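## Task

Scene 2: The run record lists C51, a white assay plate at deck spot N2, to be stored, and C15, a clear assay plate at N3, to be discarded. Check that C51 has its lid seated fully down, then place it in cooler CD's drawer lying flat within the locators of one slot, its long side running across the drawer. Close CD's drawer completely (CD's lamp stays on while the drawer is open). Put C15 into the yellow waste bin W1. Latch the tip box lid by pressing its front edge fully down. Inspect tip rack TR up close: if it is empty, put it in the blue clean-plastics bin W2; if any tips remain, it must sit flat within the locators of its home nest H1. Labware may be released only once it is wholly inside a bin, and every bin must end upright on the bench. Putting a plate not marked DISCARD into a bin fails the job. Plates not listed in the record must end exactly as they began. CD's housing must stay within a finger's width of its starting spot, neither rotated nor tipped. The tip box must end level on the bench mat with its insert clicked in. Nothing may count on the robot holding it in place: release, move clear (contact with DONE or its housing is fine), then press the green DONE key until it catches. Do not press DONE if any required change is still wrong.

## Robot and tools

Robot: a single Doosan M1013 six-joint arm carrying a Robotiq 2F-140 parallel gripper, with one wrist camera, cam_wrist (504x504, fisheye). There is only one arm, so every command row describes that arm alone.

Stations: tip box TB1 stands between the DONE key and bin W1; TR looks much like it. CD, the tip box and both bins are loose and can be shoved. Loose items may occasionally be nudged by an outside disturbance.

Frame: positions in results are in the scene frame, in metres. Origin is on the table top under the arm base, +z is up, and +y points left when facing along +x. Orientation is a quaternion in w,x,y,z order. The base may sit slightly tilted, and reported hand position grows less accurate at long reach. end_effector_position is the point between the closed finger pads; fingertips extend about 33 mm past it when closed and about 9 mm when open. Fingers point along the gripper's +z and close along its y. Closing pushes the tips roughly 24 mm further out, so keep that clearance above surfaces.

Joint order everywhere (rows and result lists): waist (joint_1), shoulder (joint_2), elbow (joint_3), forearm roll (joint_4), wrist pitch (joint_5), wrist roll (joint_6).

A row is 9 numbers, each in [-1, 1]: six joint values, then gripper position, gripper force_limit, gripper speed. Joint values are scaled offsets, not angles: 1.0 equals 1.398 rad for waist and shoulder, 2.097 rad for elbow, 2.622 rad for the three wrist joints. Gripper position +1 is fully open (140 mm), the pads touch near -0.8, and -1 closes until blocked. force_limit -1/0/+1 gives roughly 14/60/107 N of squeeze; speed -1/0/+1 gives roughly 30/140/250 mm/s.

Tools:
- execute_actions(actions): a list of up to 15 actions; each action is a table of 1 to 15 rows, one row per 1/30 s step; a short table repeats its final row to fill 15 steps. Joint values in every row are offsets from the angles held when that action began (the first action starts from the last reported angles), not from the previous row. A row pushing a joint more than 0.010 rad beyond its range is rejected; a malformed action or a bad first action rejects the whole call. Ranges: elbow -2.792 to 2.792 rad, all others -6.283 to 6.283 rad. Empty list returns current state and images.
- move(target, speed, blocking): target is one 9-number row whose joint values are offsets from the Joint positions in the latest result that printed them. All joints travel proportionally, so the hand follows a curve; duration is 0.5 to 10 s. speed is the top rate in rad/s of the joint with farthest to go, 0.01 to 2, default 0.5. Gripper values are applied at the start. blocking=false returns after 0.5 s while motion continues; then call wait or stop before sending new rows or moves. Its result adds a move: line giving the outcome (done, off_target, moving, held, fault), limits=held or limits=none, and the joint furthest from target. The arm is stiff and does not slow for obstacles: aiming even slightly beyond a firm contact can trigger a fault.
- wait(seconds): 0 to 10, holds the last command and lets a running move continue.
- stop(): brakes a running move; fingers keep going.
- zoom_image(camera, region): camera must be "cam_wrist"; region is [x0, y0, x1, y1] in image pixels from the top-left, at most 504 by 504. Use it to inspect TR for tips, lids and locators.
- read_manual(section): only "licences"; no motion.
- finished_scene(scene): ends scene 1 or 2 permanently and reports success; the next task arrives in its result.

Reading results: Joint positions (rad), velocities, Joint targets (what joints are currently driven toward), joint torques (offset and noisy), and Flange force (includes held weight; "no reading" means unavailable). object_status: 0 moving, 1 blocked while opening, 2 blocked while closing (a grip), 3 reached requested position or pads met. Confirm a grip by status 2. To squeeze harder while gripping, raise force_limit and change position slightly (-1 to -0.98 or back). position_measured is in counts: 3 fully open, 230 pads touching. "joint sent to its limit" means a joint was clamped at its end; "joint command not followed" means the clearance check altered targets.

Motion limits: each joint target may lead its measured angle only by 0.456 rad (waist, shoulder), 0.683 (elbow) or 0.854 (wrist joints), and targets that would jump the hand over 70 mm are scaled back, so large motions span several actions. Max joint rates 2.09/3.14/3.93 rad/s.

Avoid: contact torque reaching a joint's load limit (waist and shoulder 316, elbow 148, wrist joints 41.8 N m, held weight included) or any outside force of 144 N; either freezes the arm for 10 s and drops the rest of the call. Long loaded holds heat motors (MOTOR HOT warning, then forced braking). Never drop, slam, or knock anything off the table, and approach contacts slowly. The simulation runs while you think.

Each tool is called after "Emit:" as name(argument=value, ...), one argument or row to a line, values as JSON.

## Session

Emit:
execute_actions(
  actions=[],
)

Scene clock: 0.00 s.
end_effector_position=(+0.3306, +0.1226, +0.1294) position_measured=3 object_status=3 end_effector_quat_wxyz=(+0.056, +0.545, +0.836, -0.020) end_effector_velocity=(+0.000, +0.000, +0.000) end_effector_angular_velocity=(+0.000, +0.000, +0.000)
Joint names: [waist, shoulder, elbow, forearm roll, wrist pitch, wrist roll]
Joint positions: [ 0.343 -0.048  2.461 -0.178  0.706  0.084]
Joint velocities: [ 0.     0.001 -0.001  0.     0.    -0.   ]
Joint torques (N m, as the joint torque sensors report them, + toward a larger angle): no reading
Flange force (N, the push that the arm receives, along the gripper's own x y z axes): no reading
Joint targets: [0.343 -0.048 2.461 -0.178 0.706 0.084]
camera_calibration (this result's frames):
cam_wrist: T_world_to_cam=[[0.978627, 0.203346, 0.030665, -0.350862], [0.162202, -0.854923, 0.492745, 0.00643162], [0.126414, -0.47724, -0.869633, 0.309177], [0, 0, 0, 1]] pos_world=[0.303236, 0.224396, 0.27646]

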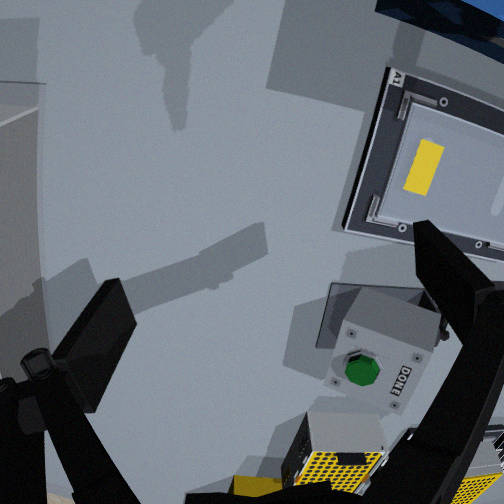

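Same overview pose, q6 = −1.571.

Emit:
move(
  target=[-0.2454,0.106,-0.506,0.068,0.3565,-0.631,1,0,0],
  speed=0.7,
)

Emit:
zoom_image(
  camera="cam_wrist",
  region=[180,0,480,300],
)

Emit:
zoom_image(
  camera="cam_wrist",
  region=[0,20,300,320],
)

Scene clock: 10.30 s.
end_effector_position=(+0.6185, +0.0477, +0.5816) position_measured=3 object_status=3 end_effector_quat_wxyz=(+0.001, -0.011, +1.000, +0.001) end_effector_velocity=(+0.001, -0.001, +0.001) end_effector_angular_velocity=(-0.001, -0.001, +0.000)
Joint names: [waist, shoulder, elbow, forearm roll, wrist pitch, wrist roll]
Joint positions: [ 0.     0.1    1.4    0.001  1.64  -1.57 ]
Joint velocities: [-0.001  0.001 -0.002 -0.001  0.001 -0.001]
Joint torques (N m, as the joint torque sensors report them, + toward a larger angle): [  2.7  -55.38 -40.87   4.64  -0.34   0.53]
Flange force (N, the push that the arm receives, along the gripper's own x y z axes): [-6.9 -4.6 -2.5]
Joint targets: [0.000 0.100 1.400 0.001 1.640 -1.570]
move: done; limits=none; farthest joint: the waist, 0.001 radians from its target (0.344 radians at the start)
camera_calibration (this result's frames):
cam_wrist: T_world_to_cam=[[0.188188, 0.981988, -0.0168663, -0.15187], [0.901702, -0.165945, 0.399245, -0.762937], [0.389255, -0.0903415, -0.916689, 0.476575], [0, 0, 0, 1]] pos_world=[0.531013, 0.0655837, 0.738908]

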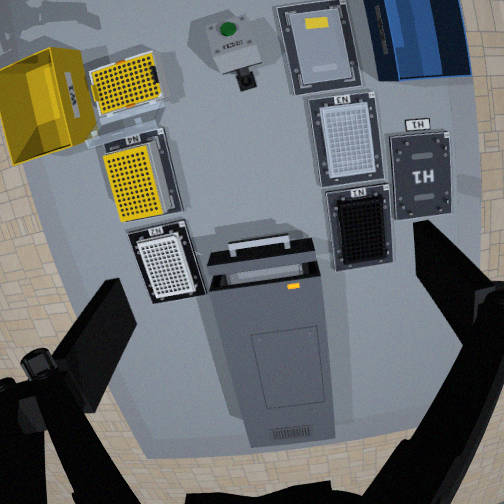

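Region (180, 0, 480, 300) of cam_wrist's 504x504 image, scaled by 1.680, with more detail than that image has.

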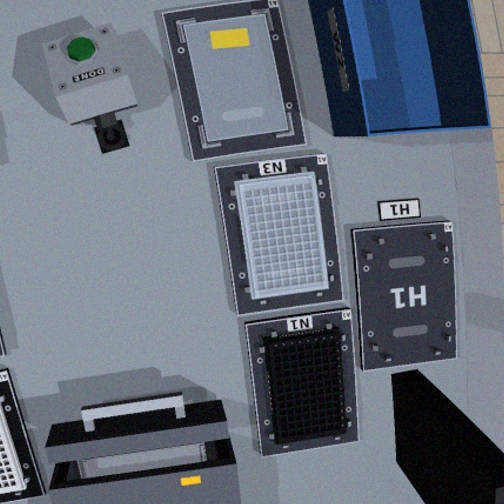

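Region (0, 20, 300, 320) of cam_wrist's 504x504 image, scaled by 1.680, with more detail than that image has.

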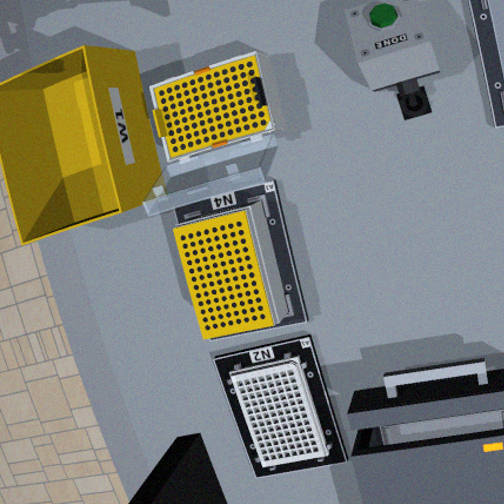

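Emit:
move(
  target=[-0.046,0.3155,0.08,0,-0.2315,0.5824,0.1,0,0],
  speed=0.7,
)

Scene clock: 20.23 s.
end_effector_position=(+0.7999, +0.0009, +0.1702) position_measured=117 object_status=3 end_effector_quat_wxyz=(-0.000, +0.707, +0.707, +0.001) end_effector_velocity=(-0.000, -0.000, -0.001) end_effector_angular_velocity=(-0.001, +0.001, -0.000)
Joint names: [waist, shoulder, elbow, forearm roll, wrist pitch, wrist roll]
Joint positions: [-0.064  0.541  1.568  0.001  1.033 -0.043]
Joint velocities: [-0.     0.001  0.001 -0.001 -0.001  0.001]
Joint torques (N m, as the joint torque sensors report them, + toward a larger angle): [  2.52 -91.24 -35.35   3.88  -0.45   0.36]
Flange force (N, the push that the arm receives, along the gripper's own x y z axes): [-3.4 4.2 0.9]
Joint targets: [-0.064 0.541 1.568 0.001 1.033 -0.043]
move: done; limits=none; farthest joint: the waist, 0.000 radians from its target (0.065 radians at the start)
camera_calibration (this result's frames):
cam_wrist: T_world_to_cam=[[0.977879, -0.208274, -0.0193604, -0.777156], [-0.183891, -0.900111, 0.394949, 0.0997458], [-0.0996842, -0.382652, -0.918499, 0.416371], [0, 0, 0, 1]] pos_world=[0.819812, 0.0872462, 0.327996]

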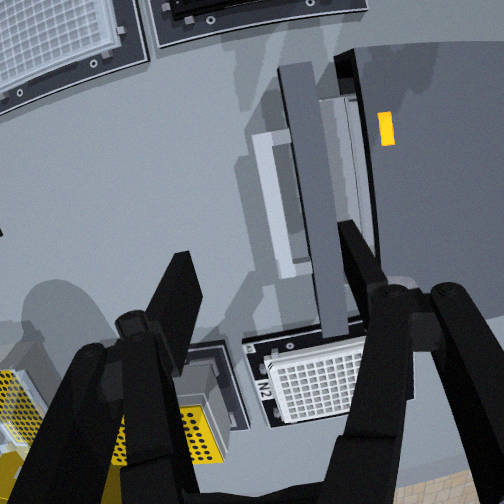

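Emit:
move(
  target=[0,0.044,-0.0049,0,-0.0198,0,0.1,0,0],
  speed=0.08,
)

Scene clock: 26.70 s.
end_effector_position=(+0.8170, +0.0003, +0.1255) position_measured=117 object_status=3 end_effector_quat_wxyz=(-0.000, +0.707, +0.707, +0.001) end_effector_velocity=(+0.001, -0.001, -0.000) end_effector_angular_velocity=(-0.001, -0.002, -0.000)
Joint names: [waist, shoulder, elbow, forearm roll, wrist pitch, wrist roll]
Joint positions: [-0.064  0.603  1.557  0.001  0.981 -0.043]
Joint velocities: [-0.001  0.001 -0.001 -0.001 -0.002 -0.   ]
Joint torques (N m, as the joint torque sensors report them, + toward a larger angle): [  2.66 -95.35 -34.24   3.8   -0.36   0.63]
Flange force (N, the push that the arm receives, along the gripper's own x y z axes): [-4.2 4.2 1.0]
Joint targets: [-0.064 0.603 1.557 0.001 0.981 -0.043]
move: done; limits=none; farthest joint: the waist, 0.000 radians from its target (0.000 radians at the start)
camera_calibration (this result's frames):
cam_wrist: T_world_to_cam=[[0.977873, -0.208362, -0.0186851, -0.794883], [-0.184245, -0.900095, 0.39482, 0.120295], [-0.0990837, -0.382641, -0.918569, 0.376219], [0, 0, 0, 1]] pos_world=[0.836736, 0.0866106, 0.283235]

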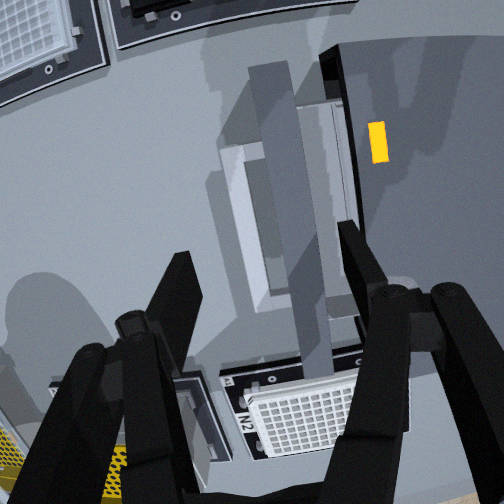

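Emit:
move(
  target=[0,0.0114,0.0125,0,-0.016,0,0.1,0,0],
  speed=0.04,
)

Emit:
move(
  target=[-0.007,-0.14,0.1606,0,-0.0538,-0.004,0.1,0,0],
  speed=0.1,
)

Scene clock: 33.53 s.
end_effector_position=(+0.8115, +0.0006, +0.1005) position_measured=117 object_status=3 end_effector_quat_wxyz=(-0.000, +0.707, +0.707, +0.001) end_effector_velocity=(+0.001, -0.001, +0.001) end_effector_angular_velocity=(-0.001, -0.003, -0.001)
Joint names: [waist, shoulder, elbow, forearm roll, wrist pitch, wrist roll]
Joint positions: [-0.064  0.618  1.583  0.001  0.94  -0.043]
Joint velocities: [-0.001 -0.001  0.    -0.001 -0.001  0.   ]
Joint torques (N m, as the joint torque sensors report them, + toward a larger angle): [  2.72 -96.62 -33.04   3.67  -0.48   0.69]
Flange force (N, the push that the arm receives, along the gripper's own x y z axes): [-4.4 5.4 1.1]
Joint targets: [-0.064 0.619 1.584 0.001 0.940 -0.043]
move: done; limits=none; farthest joint: the wrist pitch, 0.001 radians from its target (0.042 radians at the start)
camera_calibration (this result's frames):
cam_wrist: T_world_to_cam=[[0.977876, -0.208331, -0.0188668, -0.789978], [-0.184138, -0.900078, 0.394908, 0.129267], [-0.0992533, -0.382697, -0.918527, 0.35301], [0, 0, 0, 1]] pos_world=[0.831341, 0.0868693, 0.258296]

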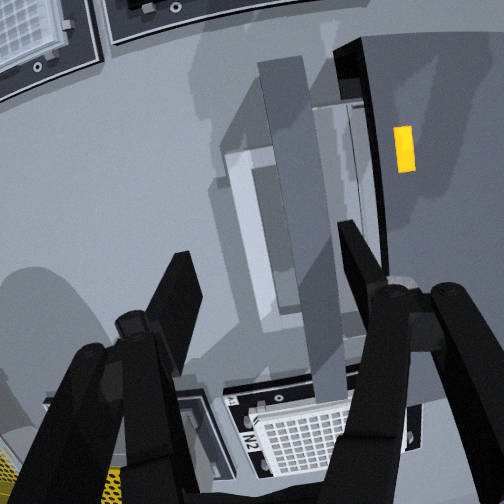

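Scene clock: 37.23 s.
end_effector_position=(+0.6558, +0.0007, +0.1004) position_measured=117 object_status=3 end_effector_quat_wxyz=(-0.000, +0.707, +0.708, +0.001) end_effector_velocity=(-0.001, -0.000, -0.001) end_effector_angular_velocity=(-0.001, +0.002, +0.001)
Joint names: [waist, shoulder, elbow, forearm roll, wrist pitch, wrist roll]
Joint positions: [-0.074  0.423  1.92   0.001  0.799 -0.054]
Joint velocities: [-0.     0.001  0.002 -0.002 -0.001  0.   ]
Joint torques (N m, as the joint torque sensors report them, + toward a larger angle): [  2.77 -72.95 -26.93   3.12   0.48   0.46]
Flange force (N, the push that the arm receives, along the gripper's own x y z axes): [-4.9 6.7 1.3]
Joint targets: [-0.074 0.423 1.920 0.001 0.799 -0.054]
move: done; limits=none; farthest joint: the shoulder, 0.001 radians from its target (0.196 radians at the start)
camera_calibration (this result's frames):
cam_wrist: T_world_to_cam=[[0.978006, -0.20772, -0.0188799, -0.637708], [-0.183563, -0.90017, 0.394967, 0.100352], [-0.0990375, -0.382815, -0.918501, 0.337349], [0, 0, 0, 1]] pos_world=[0.675514, 0.0870112, 0.25818]

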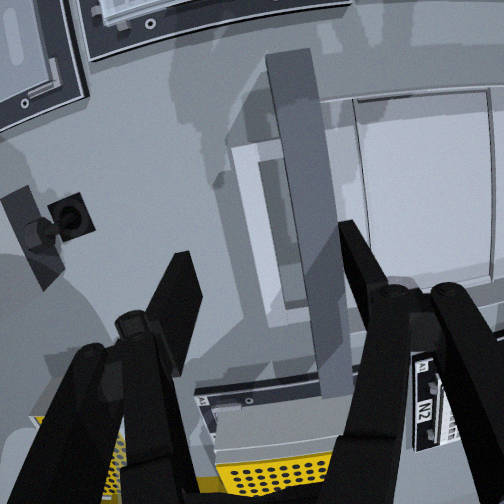

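Emit:
move(
  target=[0,-0.075,-0.04,0,0.072,0,0.2,0,0],
  speed=0.25,
)

Emit:
move(
  target=[0.234,-0.1023,0.1535,0,-0.068,-0.46,0.45,-0.6,0],
  speed=0.7,
)

Emit:
move(
  target=[0,0.0913,0.0318,0,-0.0748,0,0.45,-0.6,0],
  speed=0.2,
)

Scene clock: 46.20 s.
end_effector_position=(+0.6611, +0.0002, +0.2060) position_measured=104 object_status=3 end_effector_quat_wxyz=(-0.000, +0.707, +0.708, +0.001) end_effector_velocity=(-0.000, +0.001, +0.001) end_effector_angular_velocity=(+0.001, -0.000, -0.000)
Joint names: [waist, shoulder, elbow, forearm roll, wrist pitch, wrist roll]
Joint positions: [-0.074  0.318  1.836  0.001  0.987 -0.054]
Joint velocities: [ 0.    -0.001  0.     0.001  0.001  0.   ]
Joint torques (N m, as the joint torque sensors report them, + toward a larger angle): [  3.05 -71.73 -34.35   3.83  -0.67   0.64]
Flange force (N, the push that the arm receives, along the gripper's own x y z axes): [-5.3 7.2 2.8]
Joint targets: [-0.074 0.318 1.836 0.001 0.987 -0.054]
move: done; limits=none; farthest joint: the wrist pitch, 0.001 radians from its target (0.189 radians at the start)
camera_calibration (this result's frames):
cam_wrist: T_world_to_cam=[[0.978025, -0.207624, -0.0189336, -0.641034], [-0.183462, -0.900219, 0.394902, 0.0592081], [-0.0990355, -0.38275, -0.918528, 0.43464], [0, 0, 0, 1]] pos_world=[0.680855, 0.0865646, 0.36371]

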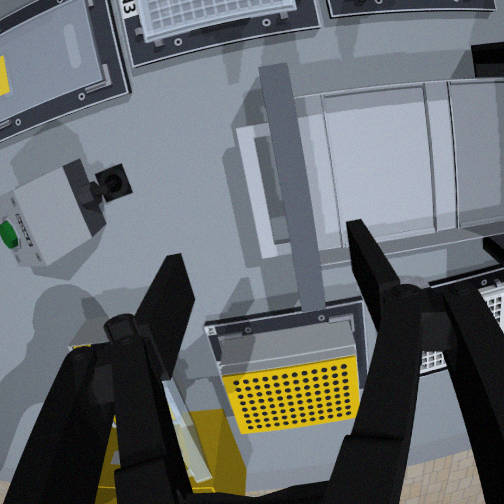

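Scene clock: 48.43 s.
end_effector_position=(+0.4832, +0.1724, +0.1495) position_measured=72 object_status=3 end_effector_quat_wxyz=(+0.000, +0.018, +1.000, +0.001) end_effector_velocity=(+0.001, +0.000, +0.002) end_effector_angular_velocity=(+0.000, -0.005, +0.002)
Joint names: [waist, shoulder, elbow, forearm roll, wrist pitch, wrist roll]
Joint positions: [ 0.253  0.175  2.158  0.001  0.809 -1.26 ]
Joint velocities: [ 0.    -0.004 -0.001 -0.001 -0.001 -0.001]
Joint torques (N m, as the joint torque sensors report them, + toward a larger angle): [  2.11 -52.29 -29.97   3.3   -0.36   0.66]
Flange force (N, the push that the arm receives, along the gripper's own x y z axes): [-7.2 -2.8 4.0]
Joint targets: [0.253 0.175 2.158 0.001 0.809 -1.260]
move: done; limits=none; farthest joint: the waist, 0.000 radians from its target (0.327 radians at the start)
camera_calibration (this result's frames):
cam_wrist: T_world_to_cam=[[0.244612, 0.969459, -0.017729, -0.28113], [0.891553, -0.217691, 0.397171, -0.433608], [0.381181, -0.112959, -0.917574, 0.152407], [0, 0, 0, 1]] pos_world=[0.397257, 0.195367, 0.307077]

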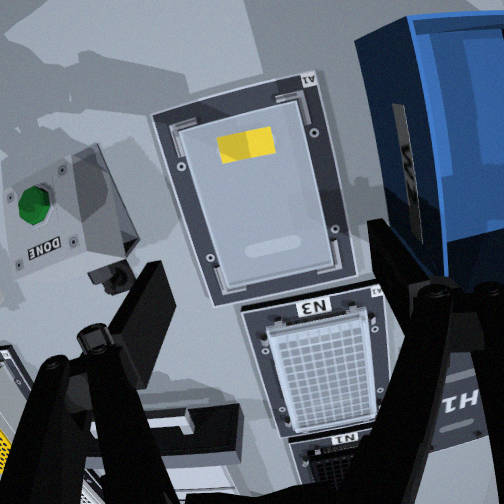

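Scene clock: 49.80 s.
end_effector_position=(+0.4788, +0.1713, +0.0601) position_measured=72 object_status=3 end_effector_quat_wxyz=(+0.001, +0.018, +1.000, +0.001) end_effector_velocity=(-0.000, +0.000, -0.000) end_effector_angular_velocity=(+0.000, +0.001, -0.000)
Joint names: [waist, shoulder, elbow, forearm roll, wrist pitch, wrist roll]
Joint positions: [ 0.253  0.303  2.225  0.001  0.613 -1.26 ]
Joint velocities: [ 0.     0.001 -0.     0.001  0.    -0.   ]
Joint torques (N m, as the joint torque sensors report them, + toward a larger angle): [  3.4  -56.85 -23.84   2.7   -0.22   0.59]
Flange force (N, the push that the arm receives, along the gripper's own x y z axes): [-5.3 -6.5 3.0]
Joint targets: [0.253 0.303 2.225 0.001 0.613 -1.260]
move: done; limits=none; farthest joint: the waist, 0.000 radians from its target (0.000 radians at the start)
camera_calibration (this result's frames):
cam_wrist: T_world_to_cam=[[0.244702, 0.969451, -0.0169281, -0.280587], [0.890848, -0.217901, 0.398633, -0.394089], [0.382766, -0.112627, -0.916954, 0.0710148], [0, 0, 0, 1]] pos_world=[0.392552, 0.194141, 0.217464]

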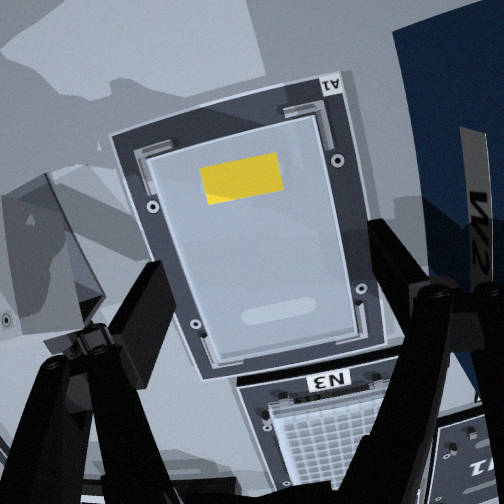

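Emit:
move(
  target=[-0.003,0.0177,0.003,0,-0.0113,-0.017,0.45,-0.6,0],
  speed=0.04,
)

Scene clock: 57.33 s.
end_effector_position=(+0.4793, +0.1692, +0.0456) position_measured=72 object_status=3 end_effector_quat_wxyz=(+0.000, -0.002, +1.000, +0.001) end_effector_velocity=(-0.000, -0.000, +0.000) end_effector_angular_velocity=(+0.000, +0.000, -0.000)
Joint names: [waist, shoulder, elbow, forearm roll, wrist pitch, wrist roll]
Joint positions: [ 0.249  0.327  2.231  0.001  0.583 -1.304]
Joint velocities: [-0.001 -0.001  0.     0.     0.001 -0.   ]
Joint torques (N m, as the joint torque sensors report them, + toward a larger angle): [  3.04 -57.34 -22.39   2.56  -0.34   0.71]
Flange force (N, the push that the arm receives, along the gripper's own x y z axes): [-4.3 -6.4 0.4]
Joint targets: [0.249 0.327 2.231 0.001 0.583 -1.304]
move: done; limits=none; farthest joint: the wrist roll, 0.001 radians from its target (0.045 radians at the start)
camera_calibration (this result's frames):
cam_wrist: T_world_to_cam=[[0.205427, 0.978513, -0.0176609, -0.261656], [0.899403, -0.181643, 0.397594, -0.39941], [0.385843, -0.0975608, -0.917391, 0.0532782], [0, 0, 0, 1]] pos_world=[0.392425, 0.188682, 0.203059]

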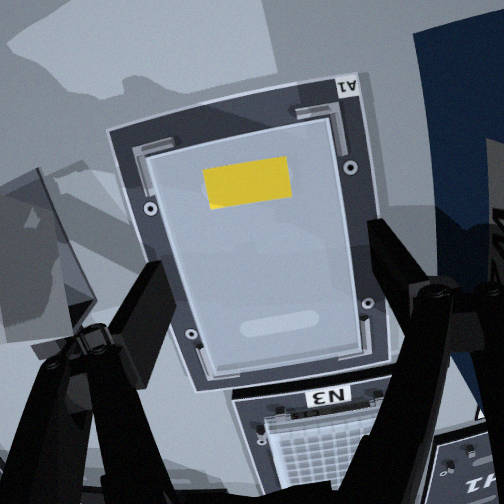

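Matches the reference. Grip, lift.

Emit:
move(
  target=[0,0,0,0,0,0,-1,-0.6,-0.7],
)

Emit:
move(
  target=[0,-0.17,-0.062,0,0.14,0,-1,-0.6,-0.7],
  speed=0.2,
)

Scene clock: 60.90 s.
end_effector_position=(+0.4793, +0.1692, +0.0455) position_measured=102 object_status=2 end_effector_quat_wxyz=(+0.000, -0.002, +1.000, +0.001) end_effector_velocity=(+0.001, +0.001, +0.000) end_effector_angular_velocity=(+0.001, -0.002, +0.001)
Joint names: [waist, shoulder, elbow, forearm roll, wrist pitch, wrist roll]
Joint positions: [ 0.249  0.327  2.231  0.001  0.583 -1.304]
Joint velocities: [ 0.001 -0.    -0.     0.    -0.002 -0.   ]
Joint torques (N m, as the joint torque sensors report them, + toward a larger angle): [  4.07 -46.8  -19.13   3.49  -2.35   0.75]
Flange force (N, the push that the arm receives, along the gripper's own x y z axes): [-0.9 -9.5 -22.9]
Joint targets: [0.249 0.327 2.231 0.001 0.583 -1.304]
move: done; limits=none; farthest joint: the waist, 0.000 radians from its target (0.000 radians at the start)
camera_calibration (this result's frames):
cam_wrist: T_world_to_cam=[[0.205373, 0.978524, -0.0176648, -0.261623], [0.899416, -0.181592, 0.397587, -0.399416], [0.385841, -0.0975418, -0.917394, 0.0532506], [0, 0, 0, 1]] pos_world=[0.392425, 0.188668, 0.203033]

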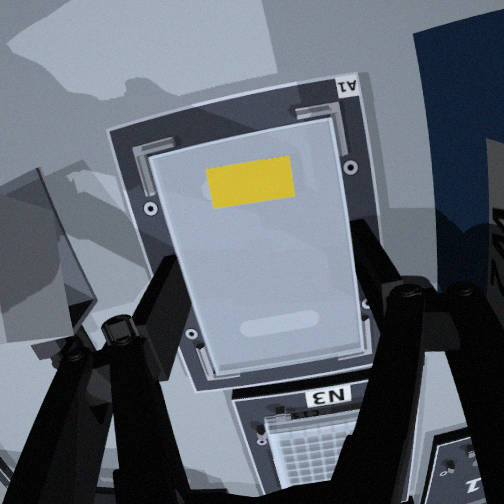

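Scene clock: 63.13 s.
end_effector_position=(+0.4825, +0.1699, +0.2177) position_measured=103 object_status=2 end_effector_quat_wxyz=(+0.001, -0.002, +1.000, +0.001) end_effector_velocity=(+0.001, +0.001, +0.001) end_effector_angular_velocity=(+0.000, -0.001, +0.001)
Joint names: [waist, shoulder, elbow, forearm roll, wrist pitch, wrist roll]
Joint positions: [ 0.249  0.09   2.101  0.001  0.95  -1.304]
Joint velocities: [ 0.001  0.    -0.002 -0.     0.    -0.   ]
Joint torques (N m, as the joint torque sensors report them, + toward a larger angle): [  2.17 -46.9  -33.8    3.73  -0.39   0.58]
Flange force (N, the push that the arm receives, along the gripper's own x y z axes): [-7.5 -3.1 3.3]
Joint targets: [0.249 0.090 2.101 0.001 0.950 -1.304]
move: done; limits=none; farthest joint: the waist, 0.000 radians from its target (0.000 radians at the start)
camera_calibration (this result's frames):
cam_wrist: T_world_to_cam=[[0.20522, 0.978565, -0.0172032, -0.259986], [0.899209, -0.18158, 0.398061, -0.470646], [0.386405, -0.0971594, -0.917198, 0.209694], [0, 0, 0, 1]] pos_world=[0.395536, 0.189327, 0.375204]

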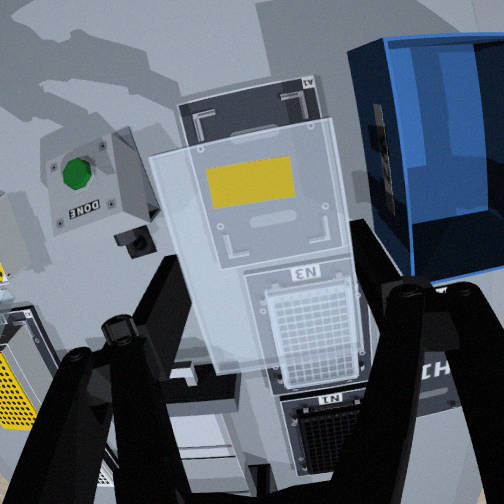

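Emit:
move(
  target=[-0.3856,0.338,-0.301,0,0.0606,-0.21,-1,-0.6,-0.7],
  speed=0.5,
)

Emit:
move(
  target=[0,0.08,0.0215,0,-0.06,0,-1,-0.6,-0.7],
  speed=0.15,
)

Emit:
zoom_image(
  camera="cam_wrist",
  region=[100,80,400,380],
)

Scene clock: 70.53 s.
end_effector_position=(+0.8105, -0.1867, +0.2006) position_measured=103 object_status=2 end_effector_quat_wxyz=(+0.001, -0.008, +1.000, +0.001) end_effector_velocity=(-0.000, -0.000, -0.002) end_effector_angular_velocity=(+0.001, +0.002, -0.000)
Joint names: [waist, shoulder, elbow, forearm roll, wrist pitch, wrist roll]
Joint positions: [-0.29   0.562  1.47   0.001  1.109 -1.855]
Joint velocities: [-0.001  0.002 -0.001  0.     0.001 -0.001]
Joint torques (N m, as the joint torque sensors report them, + toward a larger angle): [  3.81 -97.92 -37.32   4.11  -0.32   0.66]
Flange force (N, the push that the arm receives, along the gripper's own x y z axes): [-6.5 -6.6 3.5]
Joint targets: [-0.290 0.562 1.470 0.001 1.109 -1.855]
move: done; limits=none; farthest joint: the waist, 0.000 radians from its target (0.539 radians at the start)
camera_calibration (this result's frames):
cam_wrist: T_world_to_cam=[[0.193951, 0.980859, -0.0172835, 0.0310227], [0.901155, -0.171172, 0.398272, -0.823226], [0.38769, -0.0928201, -0.917105, 0.0323625], [0, 0, 0, 1]] pos_world=[0.72329, -0.168339, 0.358083]

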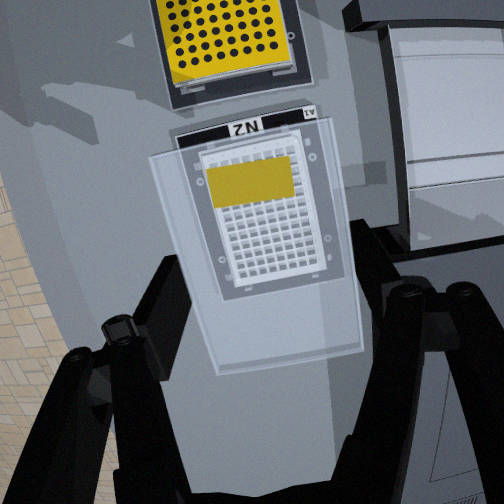

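Scene clock: 71.97 s.
end_effector_position=(+0.8218, -0.1896, +0.0854) position_measured=103 object_status=2 end_effector_quat_wxyz=(+0.001, -0.008, +1.000, +0.001) end_effector_velocity=(-0.000, +0.000, -0.001) end_effector_angular_velocity=(-0.000, -0.000, +0.001)
Joint names: [waist, shoulder, elbow, forearm roll, wrist pitch, wrist roll]
Joint positions: [-0.29   0.674  1.515  0.001  0.952 -1.855]
Joint velocities: [ 0.     0.001  0.001 -0.    -0.002 -0.   ]
Joint torques (N m, as the joint torque sensors report them, + toward a larger angle): [   3.9  -102.38  -33.42    3.72   -0.32    0.54]
Flange force (N, the push that the arm receives, along the gripper's own x y z axes): [-4.9 -6.2 2.5]
Joint targets: [-0.290 0.674 1.515 0.001 0.952 -1.855]
move: done; limits=none; farthest joint: the waist, 0.000 radians from its target (0.000 radians at the start)
camera_calibration (this result's frames):
cam_wrist: T_world_to_cam=[[0.194027, 0.980843, -0.0173649, 0.0296122], [0.900999, -0.171175, 0.398622, -0.787894], [0.388013, -0.0929891, -0.916951, -0.0783051], [0, 0, 0, 1]] pos_world=[0.73453, -0.171195, 0.242785]

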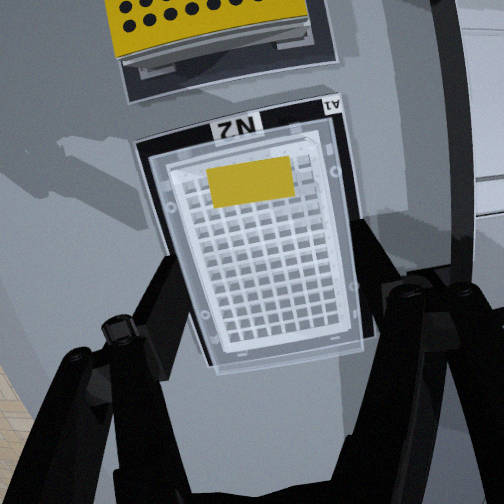

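Region (100, 80, 400, 380) of cam_wrist's 504x504 image, scaled by 1.680, with more detail than that image has.

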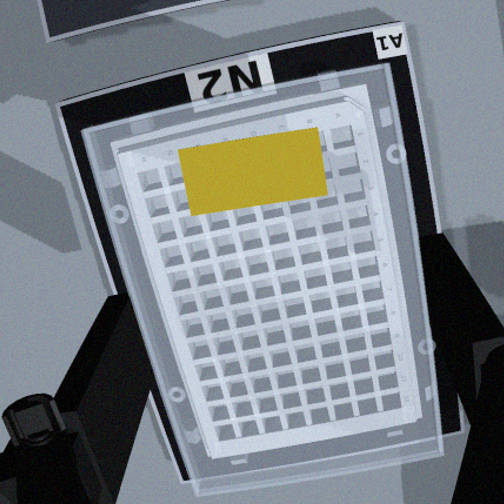

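Emit:
move(
  target=[0,0.0215,-0.0068,0,-0.0057,-0.011,-1,-0.6,-0.7],
  speed=0.04,
)

Emit:
zoom_image(
  camera="cam_wrist",
  region=[120,90,390,390],
)

Scene clock: 79.63 s.
end_effector_position=(+0.8304, -0.1920, +0.0664) position_measured=103 object_status=2 end_effector_quat_wxyz=(+0.001, -0.022, +1.000, +0.001) end_effector_velocity=(+0.000, +0.001, -0.001) end_effector_angular_velocity=(+0.002, +0.001, +0.000)
Joint names: [waist, shoulder, elbow, forearm roll, wrist pitch, wrist roll]
Joint positions: [-0.29   0.704  1.501  0.001  0.937 -1.883]
Joint velocities: [ 0.001  0.002 -0.001  0.002  0.    -0.001]
Joint torques (N m, as the joint torque sensors report them, + toward a larger angle): [   2.33 -102.84  -32.8     3.82   -0.27    0.48]
Flange force (N, the push that the arm receives, along the gripper's own x y z axes): [-4.3 -4.4 1.7]
Joint targets: [-0.290 0.704 1.501 0.001 0.937 -1.883]
move: done; limits=none; farthest joint: the waist, 0.000 radians from its target (0.000 radians at the start)
camera_calibration (this result's frames):
cam_wrist: T_world_to_cam=[[0.165729, 0.986019, -0.0173326, 0.0543869], [0.905849, -0.145259, 0.397916, -0.78751], [0.389835, -0.0816468, -0.917258, -0.0985463], [0, 0, 0, 1]] pos_world=[0.742769, -0.176065, 0.223913]

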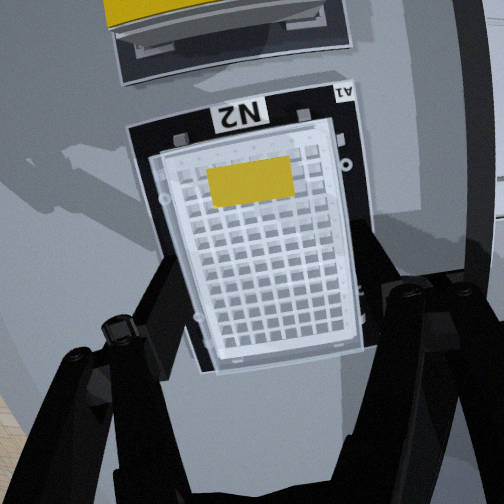

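Region (120, 90, 390, 390) of cam_wrist's 504x504 image, scaled by 1.680, with more detail than that image has; it fills the left 454 columns of this view, and the rest is white.

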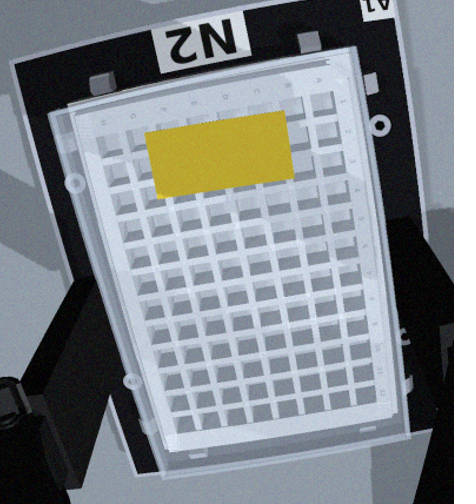

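Emit:
move(
  target=[0.0008,0.0052,-0.0007,0,-0.0022,0,-1,-0.6,-0.7],
  speed=0.01,
)

Emit:
zoom_image(
  camera="cam_wrist",
  region=[130,90,370,230],
)

Emit:
zoom_image(
  camera="cam_wrist",
  region=[180,280,400,400],
)

Scene clock: 89.67 s.
end_effector_position=(+0.8321, -0.1914, +0.0609) position_measured=103 object_status=2 end_effector_quat_wxyz=(+0.001, -0.023, +1.000, +0.001) end_effector_velocity=(-0.000, +0.000, +0.001) end_effector_angular_velocity=(+0.000, -0.001, -0.000)
Joint names: [waist, shoulder, elbow, forearm roll, wrist pitch, wrist roll]
Joint positions: [-0.289  0.711  1.499  0.001  0.931 -1.883]
Joint velocities: [-0.    -0.002  0.002  0.001 -0.001 -0.   ]
Joint torques (N m, as the joint torque sensors report them, + toward a larger angle): [   3.08 -104.14  -33.36    3.71   -0.33    0.57]
Flange force (N, the push that the arm receives, along the gripper's own x y z axes): [-2.5 -4.9 1.7]
Joint targets: [-0.289 0.711 1.499 0.001 0.931 -1.883]
move: done; limits=none; farthest joint: the waist, 0.000 radians from its target (0.001 radians at the start)
camera_calibration (this result's frames):
cam_wrist: T_world_to_cam=[[0.164564, 0.986214, -0.0173334, 0.0544896], [0.90603, -0.144191, 0.397893, -0.78668], [0.389909, -0.0811836, -0.917268, -0.104165], [0, 0, 0, 1]] pos_world=[0.744403, -0.175627, 0.218412]

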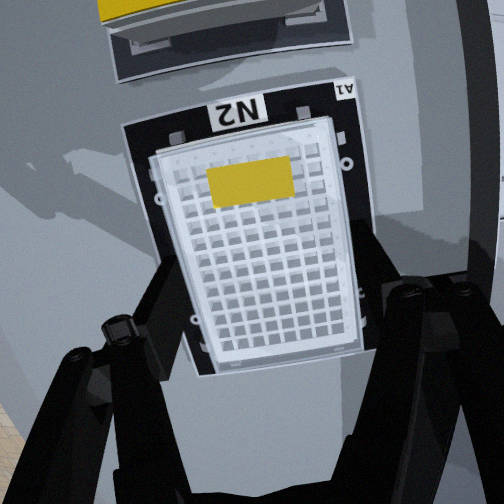

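Region (130, 90, 370, 230) of cam_wrist's 504x504 image, scaled by 2.100, with more detail than that image has; it fills the top 294 rows of this view, and the rest is white.

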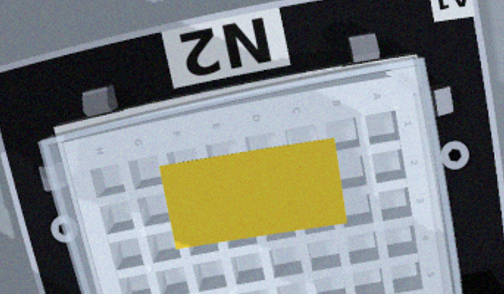

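Region (180, 280, 400, 400) of cam_wrist's 504x504 image, scaled by 2.291, with more detail than that image has; it fills the top 275 rows of this view, and the rest is white.

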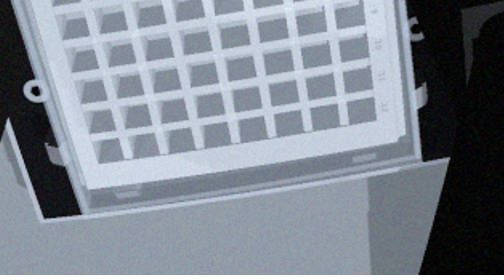

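Back −1 mm x, then down 4 mm.

Emit:
move(
  target=[0,-0.001,0.0012,0,-0.0004,0.002,-1,-0.6,-0.7],
  speed=0.01,
)

Emit:
move(
  target=[0,0.0028,0.0008,0,-0.0021,0,-1,-0.6,-0.7],
  speed=0.01,
)

Emit:
zoom_image(
  camera="cam_wrist",
  region=[120,90,390,390],
)

Scene clock: 95.30 s.
end_effector_position=(+0.8310, -0.1911, +0.0610) position_measured=103 object_status=2 end_effector_quat_wxyz=(+0.001, -0.020, +1.000, +0.001) end_effector_velocity=(-0.000, -0.001, +0.001) end_effector_angular_velocity=(-0.001, +0.000, -0.000)
Joint names: [waist, shoulder, elbow, forearm roll, wrist pitch, wrist roll]
Joint positions: [-0.289  0.71   1.502  0.001  0.93  -1.878]
Joint velocities: [-0.    -0.002  0.    -0.001  0.001  0.001]
Joint torques (N m, as the joint torque sensors report them, + toward a larger angle): [   2.68 -104.17  -32.77    3.74   -0.56    0.5 ]
Flange force (N, the push that the arm receives, along the gripper's own x y z axes): [-5.0 -5.0 2.0]
Joint targets: [-0.289 0.710 1.502 0.001 0.930 -1.878]
move: done; limits=none; farthest joint: the waist, 0.000 radians from its target (0.000 radians at the start)
camera_calibration (this result's frames):
cam_wrist: T_world_to_cam=[[0.169695, 0.985344, -0.0173214, 0.0499489], [0.905303, -0.148918, 0.397806, -0.786037], [0.389396, -0.0831869, -0.917306, -0.103656], [0, 0, 0, 1]] pos_world=[0.743489, -0.174894, 0.218471]

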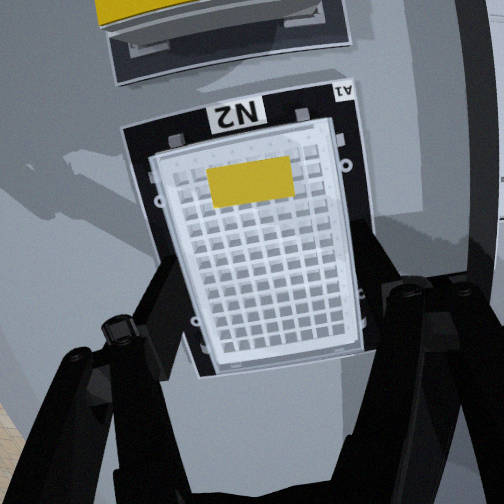

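Scene clock: 96.07 s.
end_effector_position=(+0.8310, -0.1911, +0.0570) position_measured=103 object_status=2 end_effector_quat_wxyz=(+0.001, -0.020, +1.000, +0.001) end_effector_velocity=(-0.000, +0.000, +0.000) end_effector_angular_velocity=(-0.000, +0.000, +0.000)
Joint names: [waist, shoulder, elbow, forearm roll, wrist pitch, wrist roll]
Joint positions: [-0.289  0.714  1.504  0.001  0.925 -1.878]
Joint velocities: [ 0.    -0.001  0.001 -0.    -0.     0.   ]
Joint torques (N m, as the joint torque sensors report them, + toward a larger angle): [  7.3  -95.6  -25.8    4.8    1.82   0.18]
Flange force (N, the push that the arm receives, along the gripper's own x y z axes): [-6.3 -10.6 -6.0]
Joint targets: [-0.289 0.714 1.504 0.001 0.925 -1.878]
move: done; limits=none; farthest joint: the waist, 0.000 radians from its target (0.000 radians at the start)
camera_calibration (this result's frames):
cam_wrist: T_world_to_cam=[[0.169707, 0.985342, -0.0173211, 0.0498573], [0.905312, -0.148931, 0.39778, -0.784402], [0.38937, -0.0831872, -0.917317, -0.107315], [0, 0, 0, 1]] pos_world=[0.743453, -0.174876, 0.214442]

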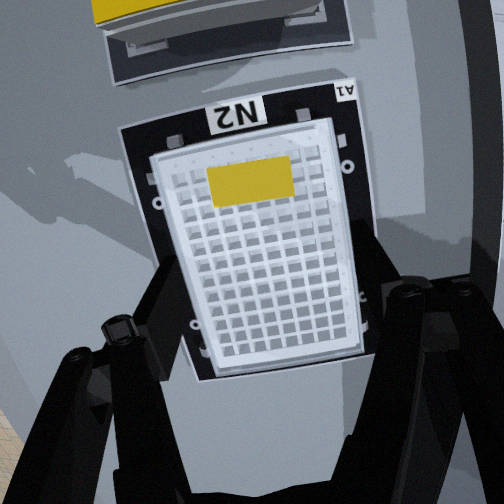

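Region (120, 90, 390, 390) of cam_wrist's 504x504 image, scaled by 1.680, with more detail than that image has; it fills the left 454 columns of this view, and the rest is white.

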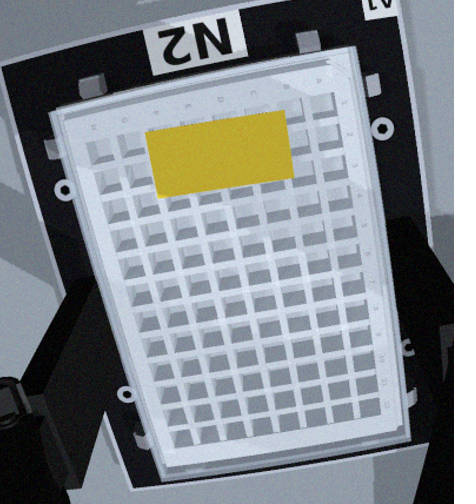

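Pushed toward −y/+x; yield 0.5 mm radially and continue.

Emit:
move(
  target=[-0.0004,0.0026,0,0,-0.0014,0,-1,-0.6,-0.7],
  speed=0.01,
)

Emit:
move(
  target=[0,0,0,0,0,0,0.3,-0.6,-0.7],
)

Emit:
move(
  target=[0,0.0052,0.0014,0,-0.0039,0,0.3,-0.6,-0.7],
  speed=0.015,
)

Emit:
zoom_image(
  camera="cam_wrist",
  region=[120,90,390,400],
)

Scene clock: 102.57 s.
end_effector_position=(+0.8314, -0.1917, +0.0540) position_measured=103 object_status=2 end_effector_quat_wxyz=(+0.001, -0.020, +1.000, +0.001) end_effector_velocity=(-0.001, -0.001, -0.001) end_effector_angular_velocity=(-0.001, +0.001, +0.000)
Joint names: [waist, shoulder, elbow, forearm roll, wrist pitch, wrist roll]
Joint positions: [-0.289  0.717  1.504  0.001  0.921 -1.878]
Joint velocities: [-0.001  0.001  0.001 -0.001 -0.001 -0.   ]
Joint torques (N m, as the joint torque sensors report them, + toward a larger angle): [ -1.9  -67.44 -18.86   1.75  -4.23   0.59]
Flange force (N, the push that the arm receives, along the gripper's own x y z axes): [2.7 2.4 -44.3]
Joint targets: [-0.289 0.717 1.504 0.001 0.921 -1.878]
move: done; limits=none; farthest joint: the shoulder, 0.001 radians from its target (0.004 radians at the start)
camera_calibration (this result's frames):
cam_wrist: T_world_to_cam=[[0.170259, 0.985247, -0.0173146, 0.0498244], [0.905163, -0.149426, 0.397933, -0.783672], [0.389475, -0.0834241, -0.917251, -0.11035], [0, 0, 0, 1]] pos_world=[0.743847, -0.175397, 0.211493]

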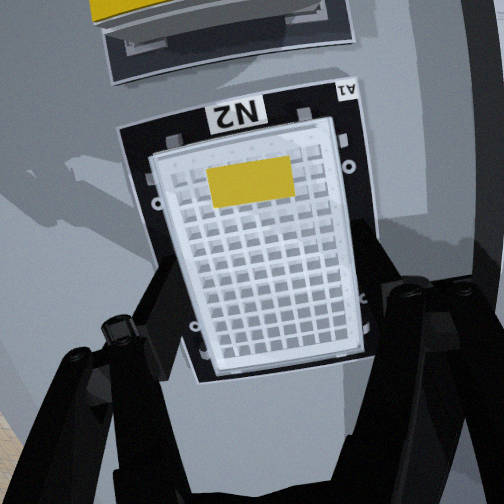

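Scene clock: 103.07 s.
end_effector_position=(+0.8314, -0.1917, +0.0539) position_measured=91 object_status=3 end_effector_quat_wxyz=(+0.001, -0.020, +1.000, +0.001) end_effector_velocity=(-0.001, +0.000, -0.001) end_effector_angular_velocity=(+0.001, +0.001, -0.000)
Joint names: [waist, shoulder, elbow, forearm roll, wrist pitch, wrist roll]
Joint positions: [-0.289  0.717  1.504  0.001  0.921 -1.878]
Joint velocities: [-0.     0.     0.001  0.    -0.    -0.   ]
Joint torques (N m, as the joint torque sensors report them, + toward a larger angle): [   3.69 -104.12  -32.77    3.69   -0.38    0.55]
Flange force (N, the push that the arm receives, along the gripper's own x y z axes): [-3.8 -6.2 2.8]
Joint targets: [-0.289 0.717 1.504 0.001 0.921 -1.878]
move: done; limits=none; farthest joint: the waist, 0.000 radians from its target (0.000 radians at the start)
camera_calibration (this result's frames):
cam_wrist: T_world_to_cam=[[0.170277, 0.985244, -0.0172982, 0.049817], [0.905211, -0.14946, 0.397812, -0.783636], [0.389357, -0.0833968, -0.917304, -0.110347], [0, 0, 0, 1]] pos_world=[0.743838, -0.175407, 0.21138]

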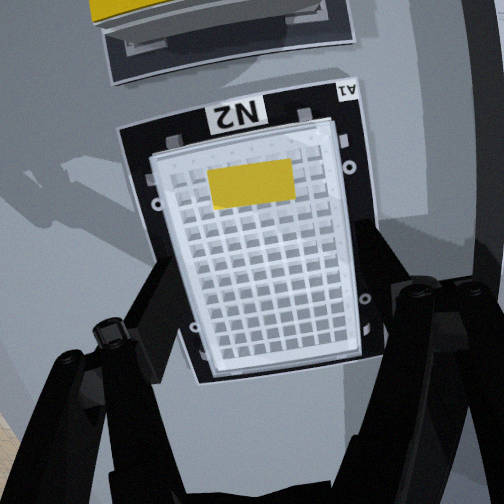

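Scene clock: 103.97 s.
end_effector_position=(+0.8313, -0.1917, +0.0464) position_measured=91 object_status=3 end_effector_quat_wxyz=(+0.001, -0.020, +1.000, +0.001) end_effector_velocity=(-0.002, +0.000, -0.001) end_effector_angular_velocity=(+0.001, +0.002, -0.001)
Joint names: [waist, shoulder, elbow, forearm roll, wrist pitch, wrist roll]
Joint positions: [-0.289  0.724  1.506  0.001  0.911 -1.878]
Joint velocities: [-0.     0.     0.002  0.001 -0.    -0.   ]
Joint torques (N m, as the joint torque sensors report them, + toward a larger angle): [   2.23 -104.12  -32.82    3.56   -0.24    0.57]
Flange force (N, the push that the arm receives, along the gripper's own x y z axes): [-2.8 -4.2 3.0]
Joint targets: [-0.289 0.725 1.506 0.001 0.911 -1.878]
move: done; limits=none; farthest joint: the waist, 0.000 radians from its target (0.000 radians at the start)
camera_calibration (this result's frames):
cam_wrist: T_world_to_cam=[[0.170278, 0.985244, -0.0173048, 0.049663], [0.905202, -0.149457, 0.397834, -0.780595], [0.389378, -0.0834066, -0.917294, -0.11718], [0, 0, 0, 1]] pos_world=[0.743767, -0.175369, 0.203918]

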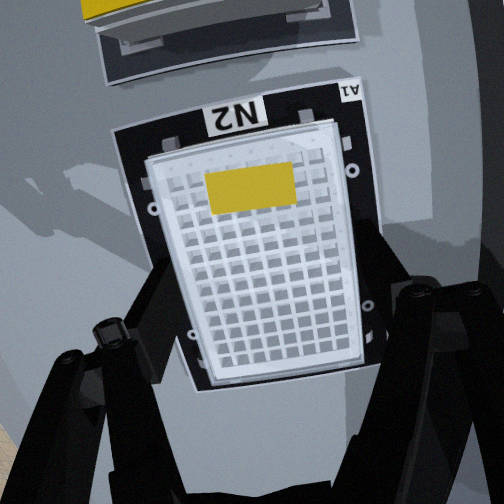

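Region (120, 90, 390, 400) of cam_wrist's 504x504 image, scaled by 1.626, with more detail than that image has; it fills the left 439 columns of this view, and the rest is white.

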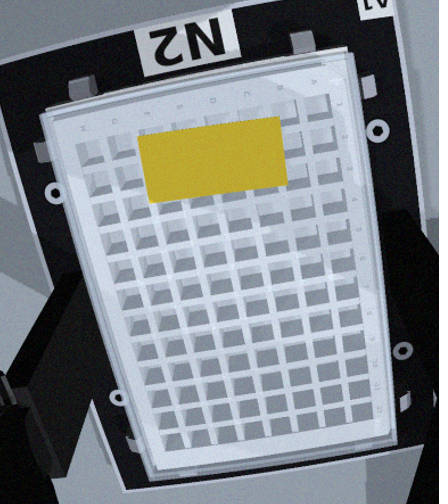

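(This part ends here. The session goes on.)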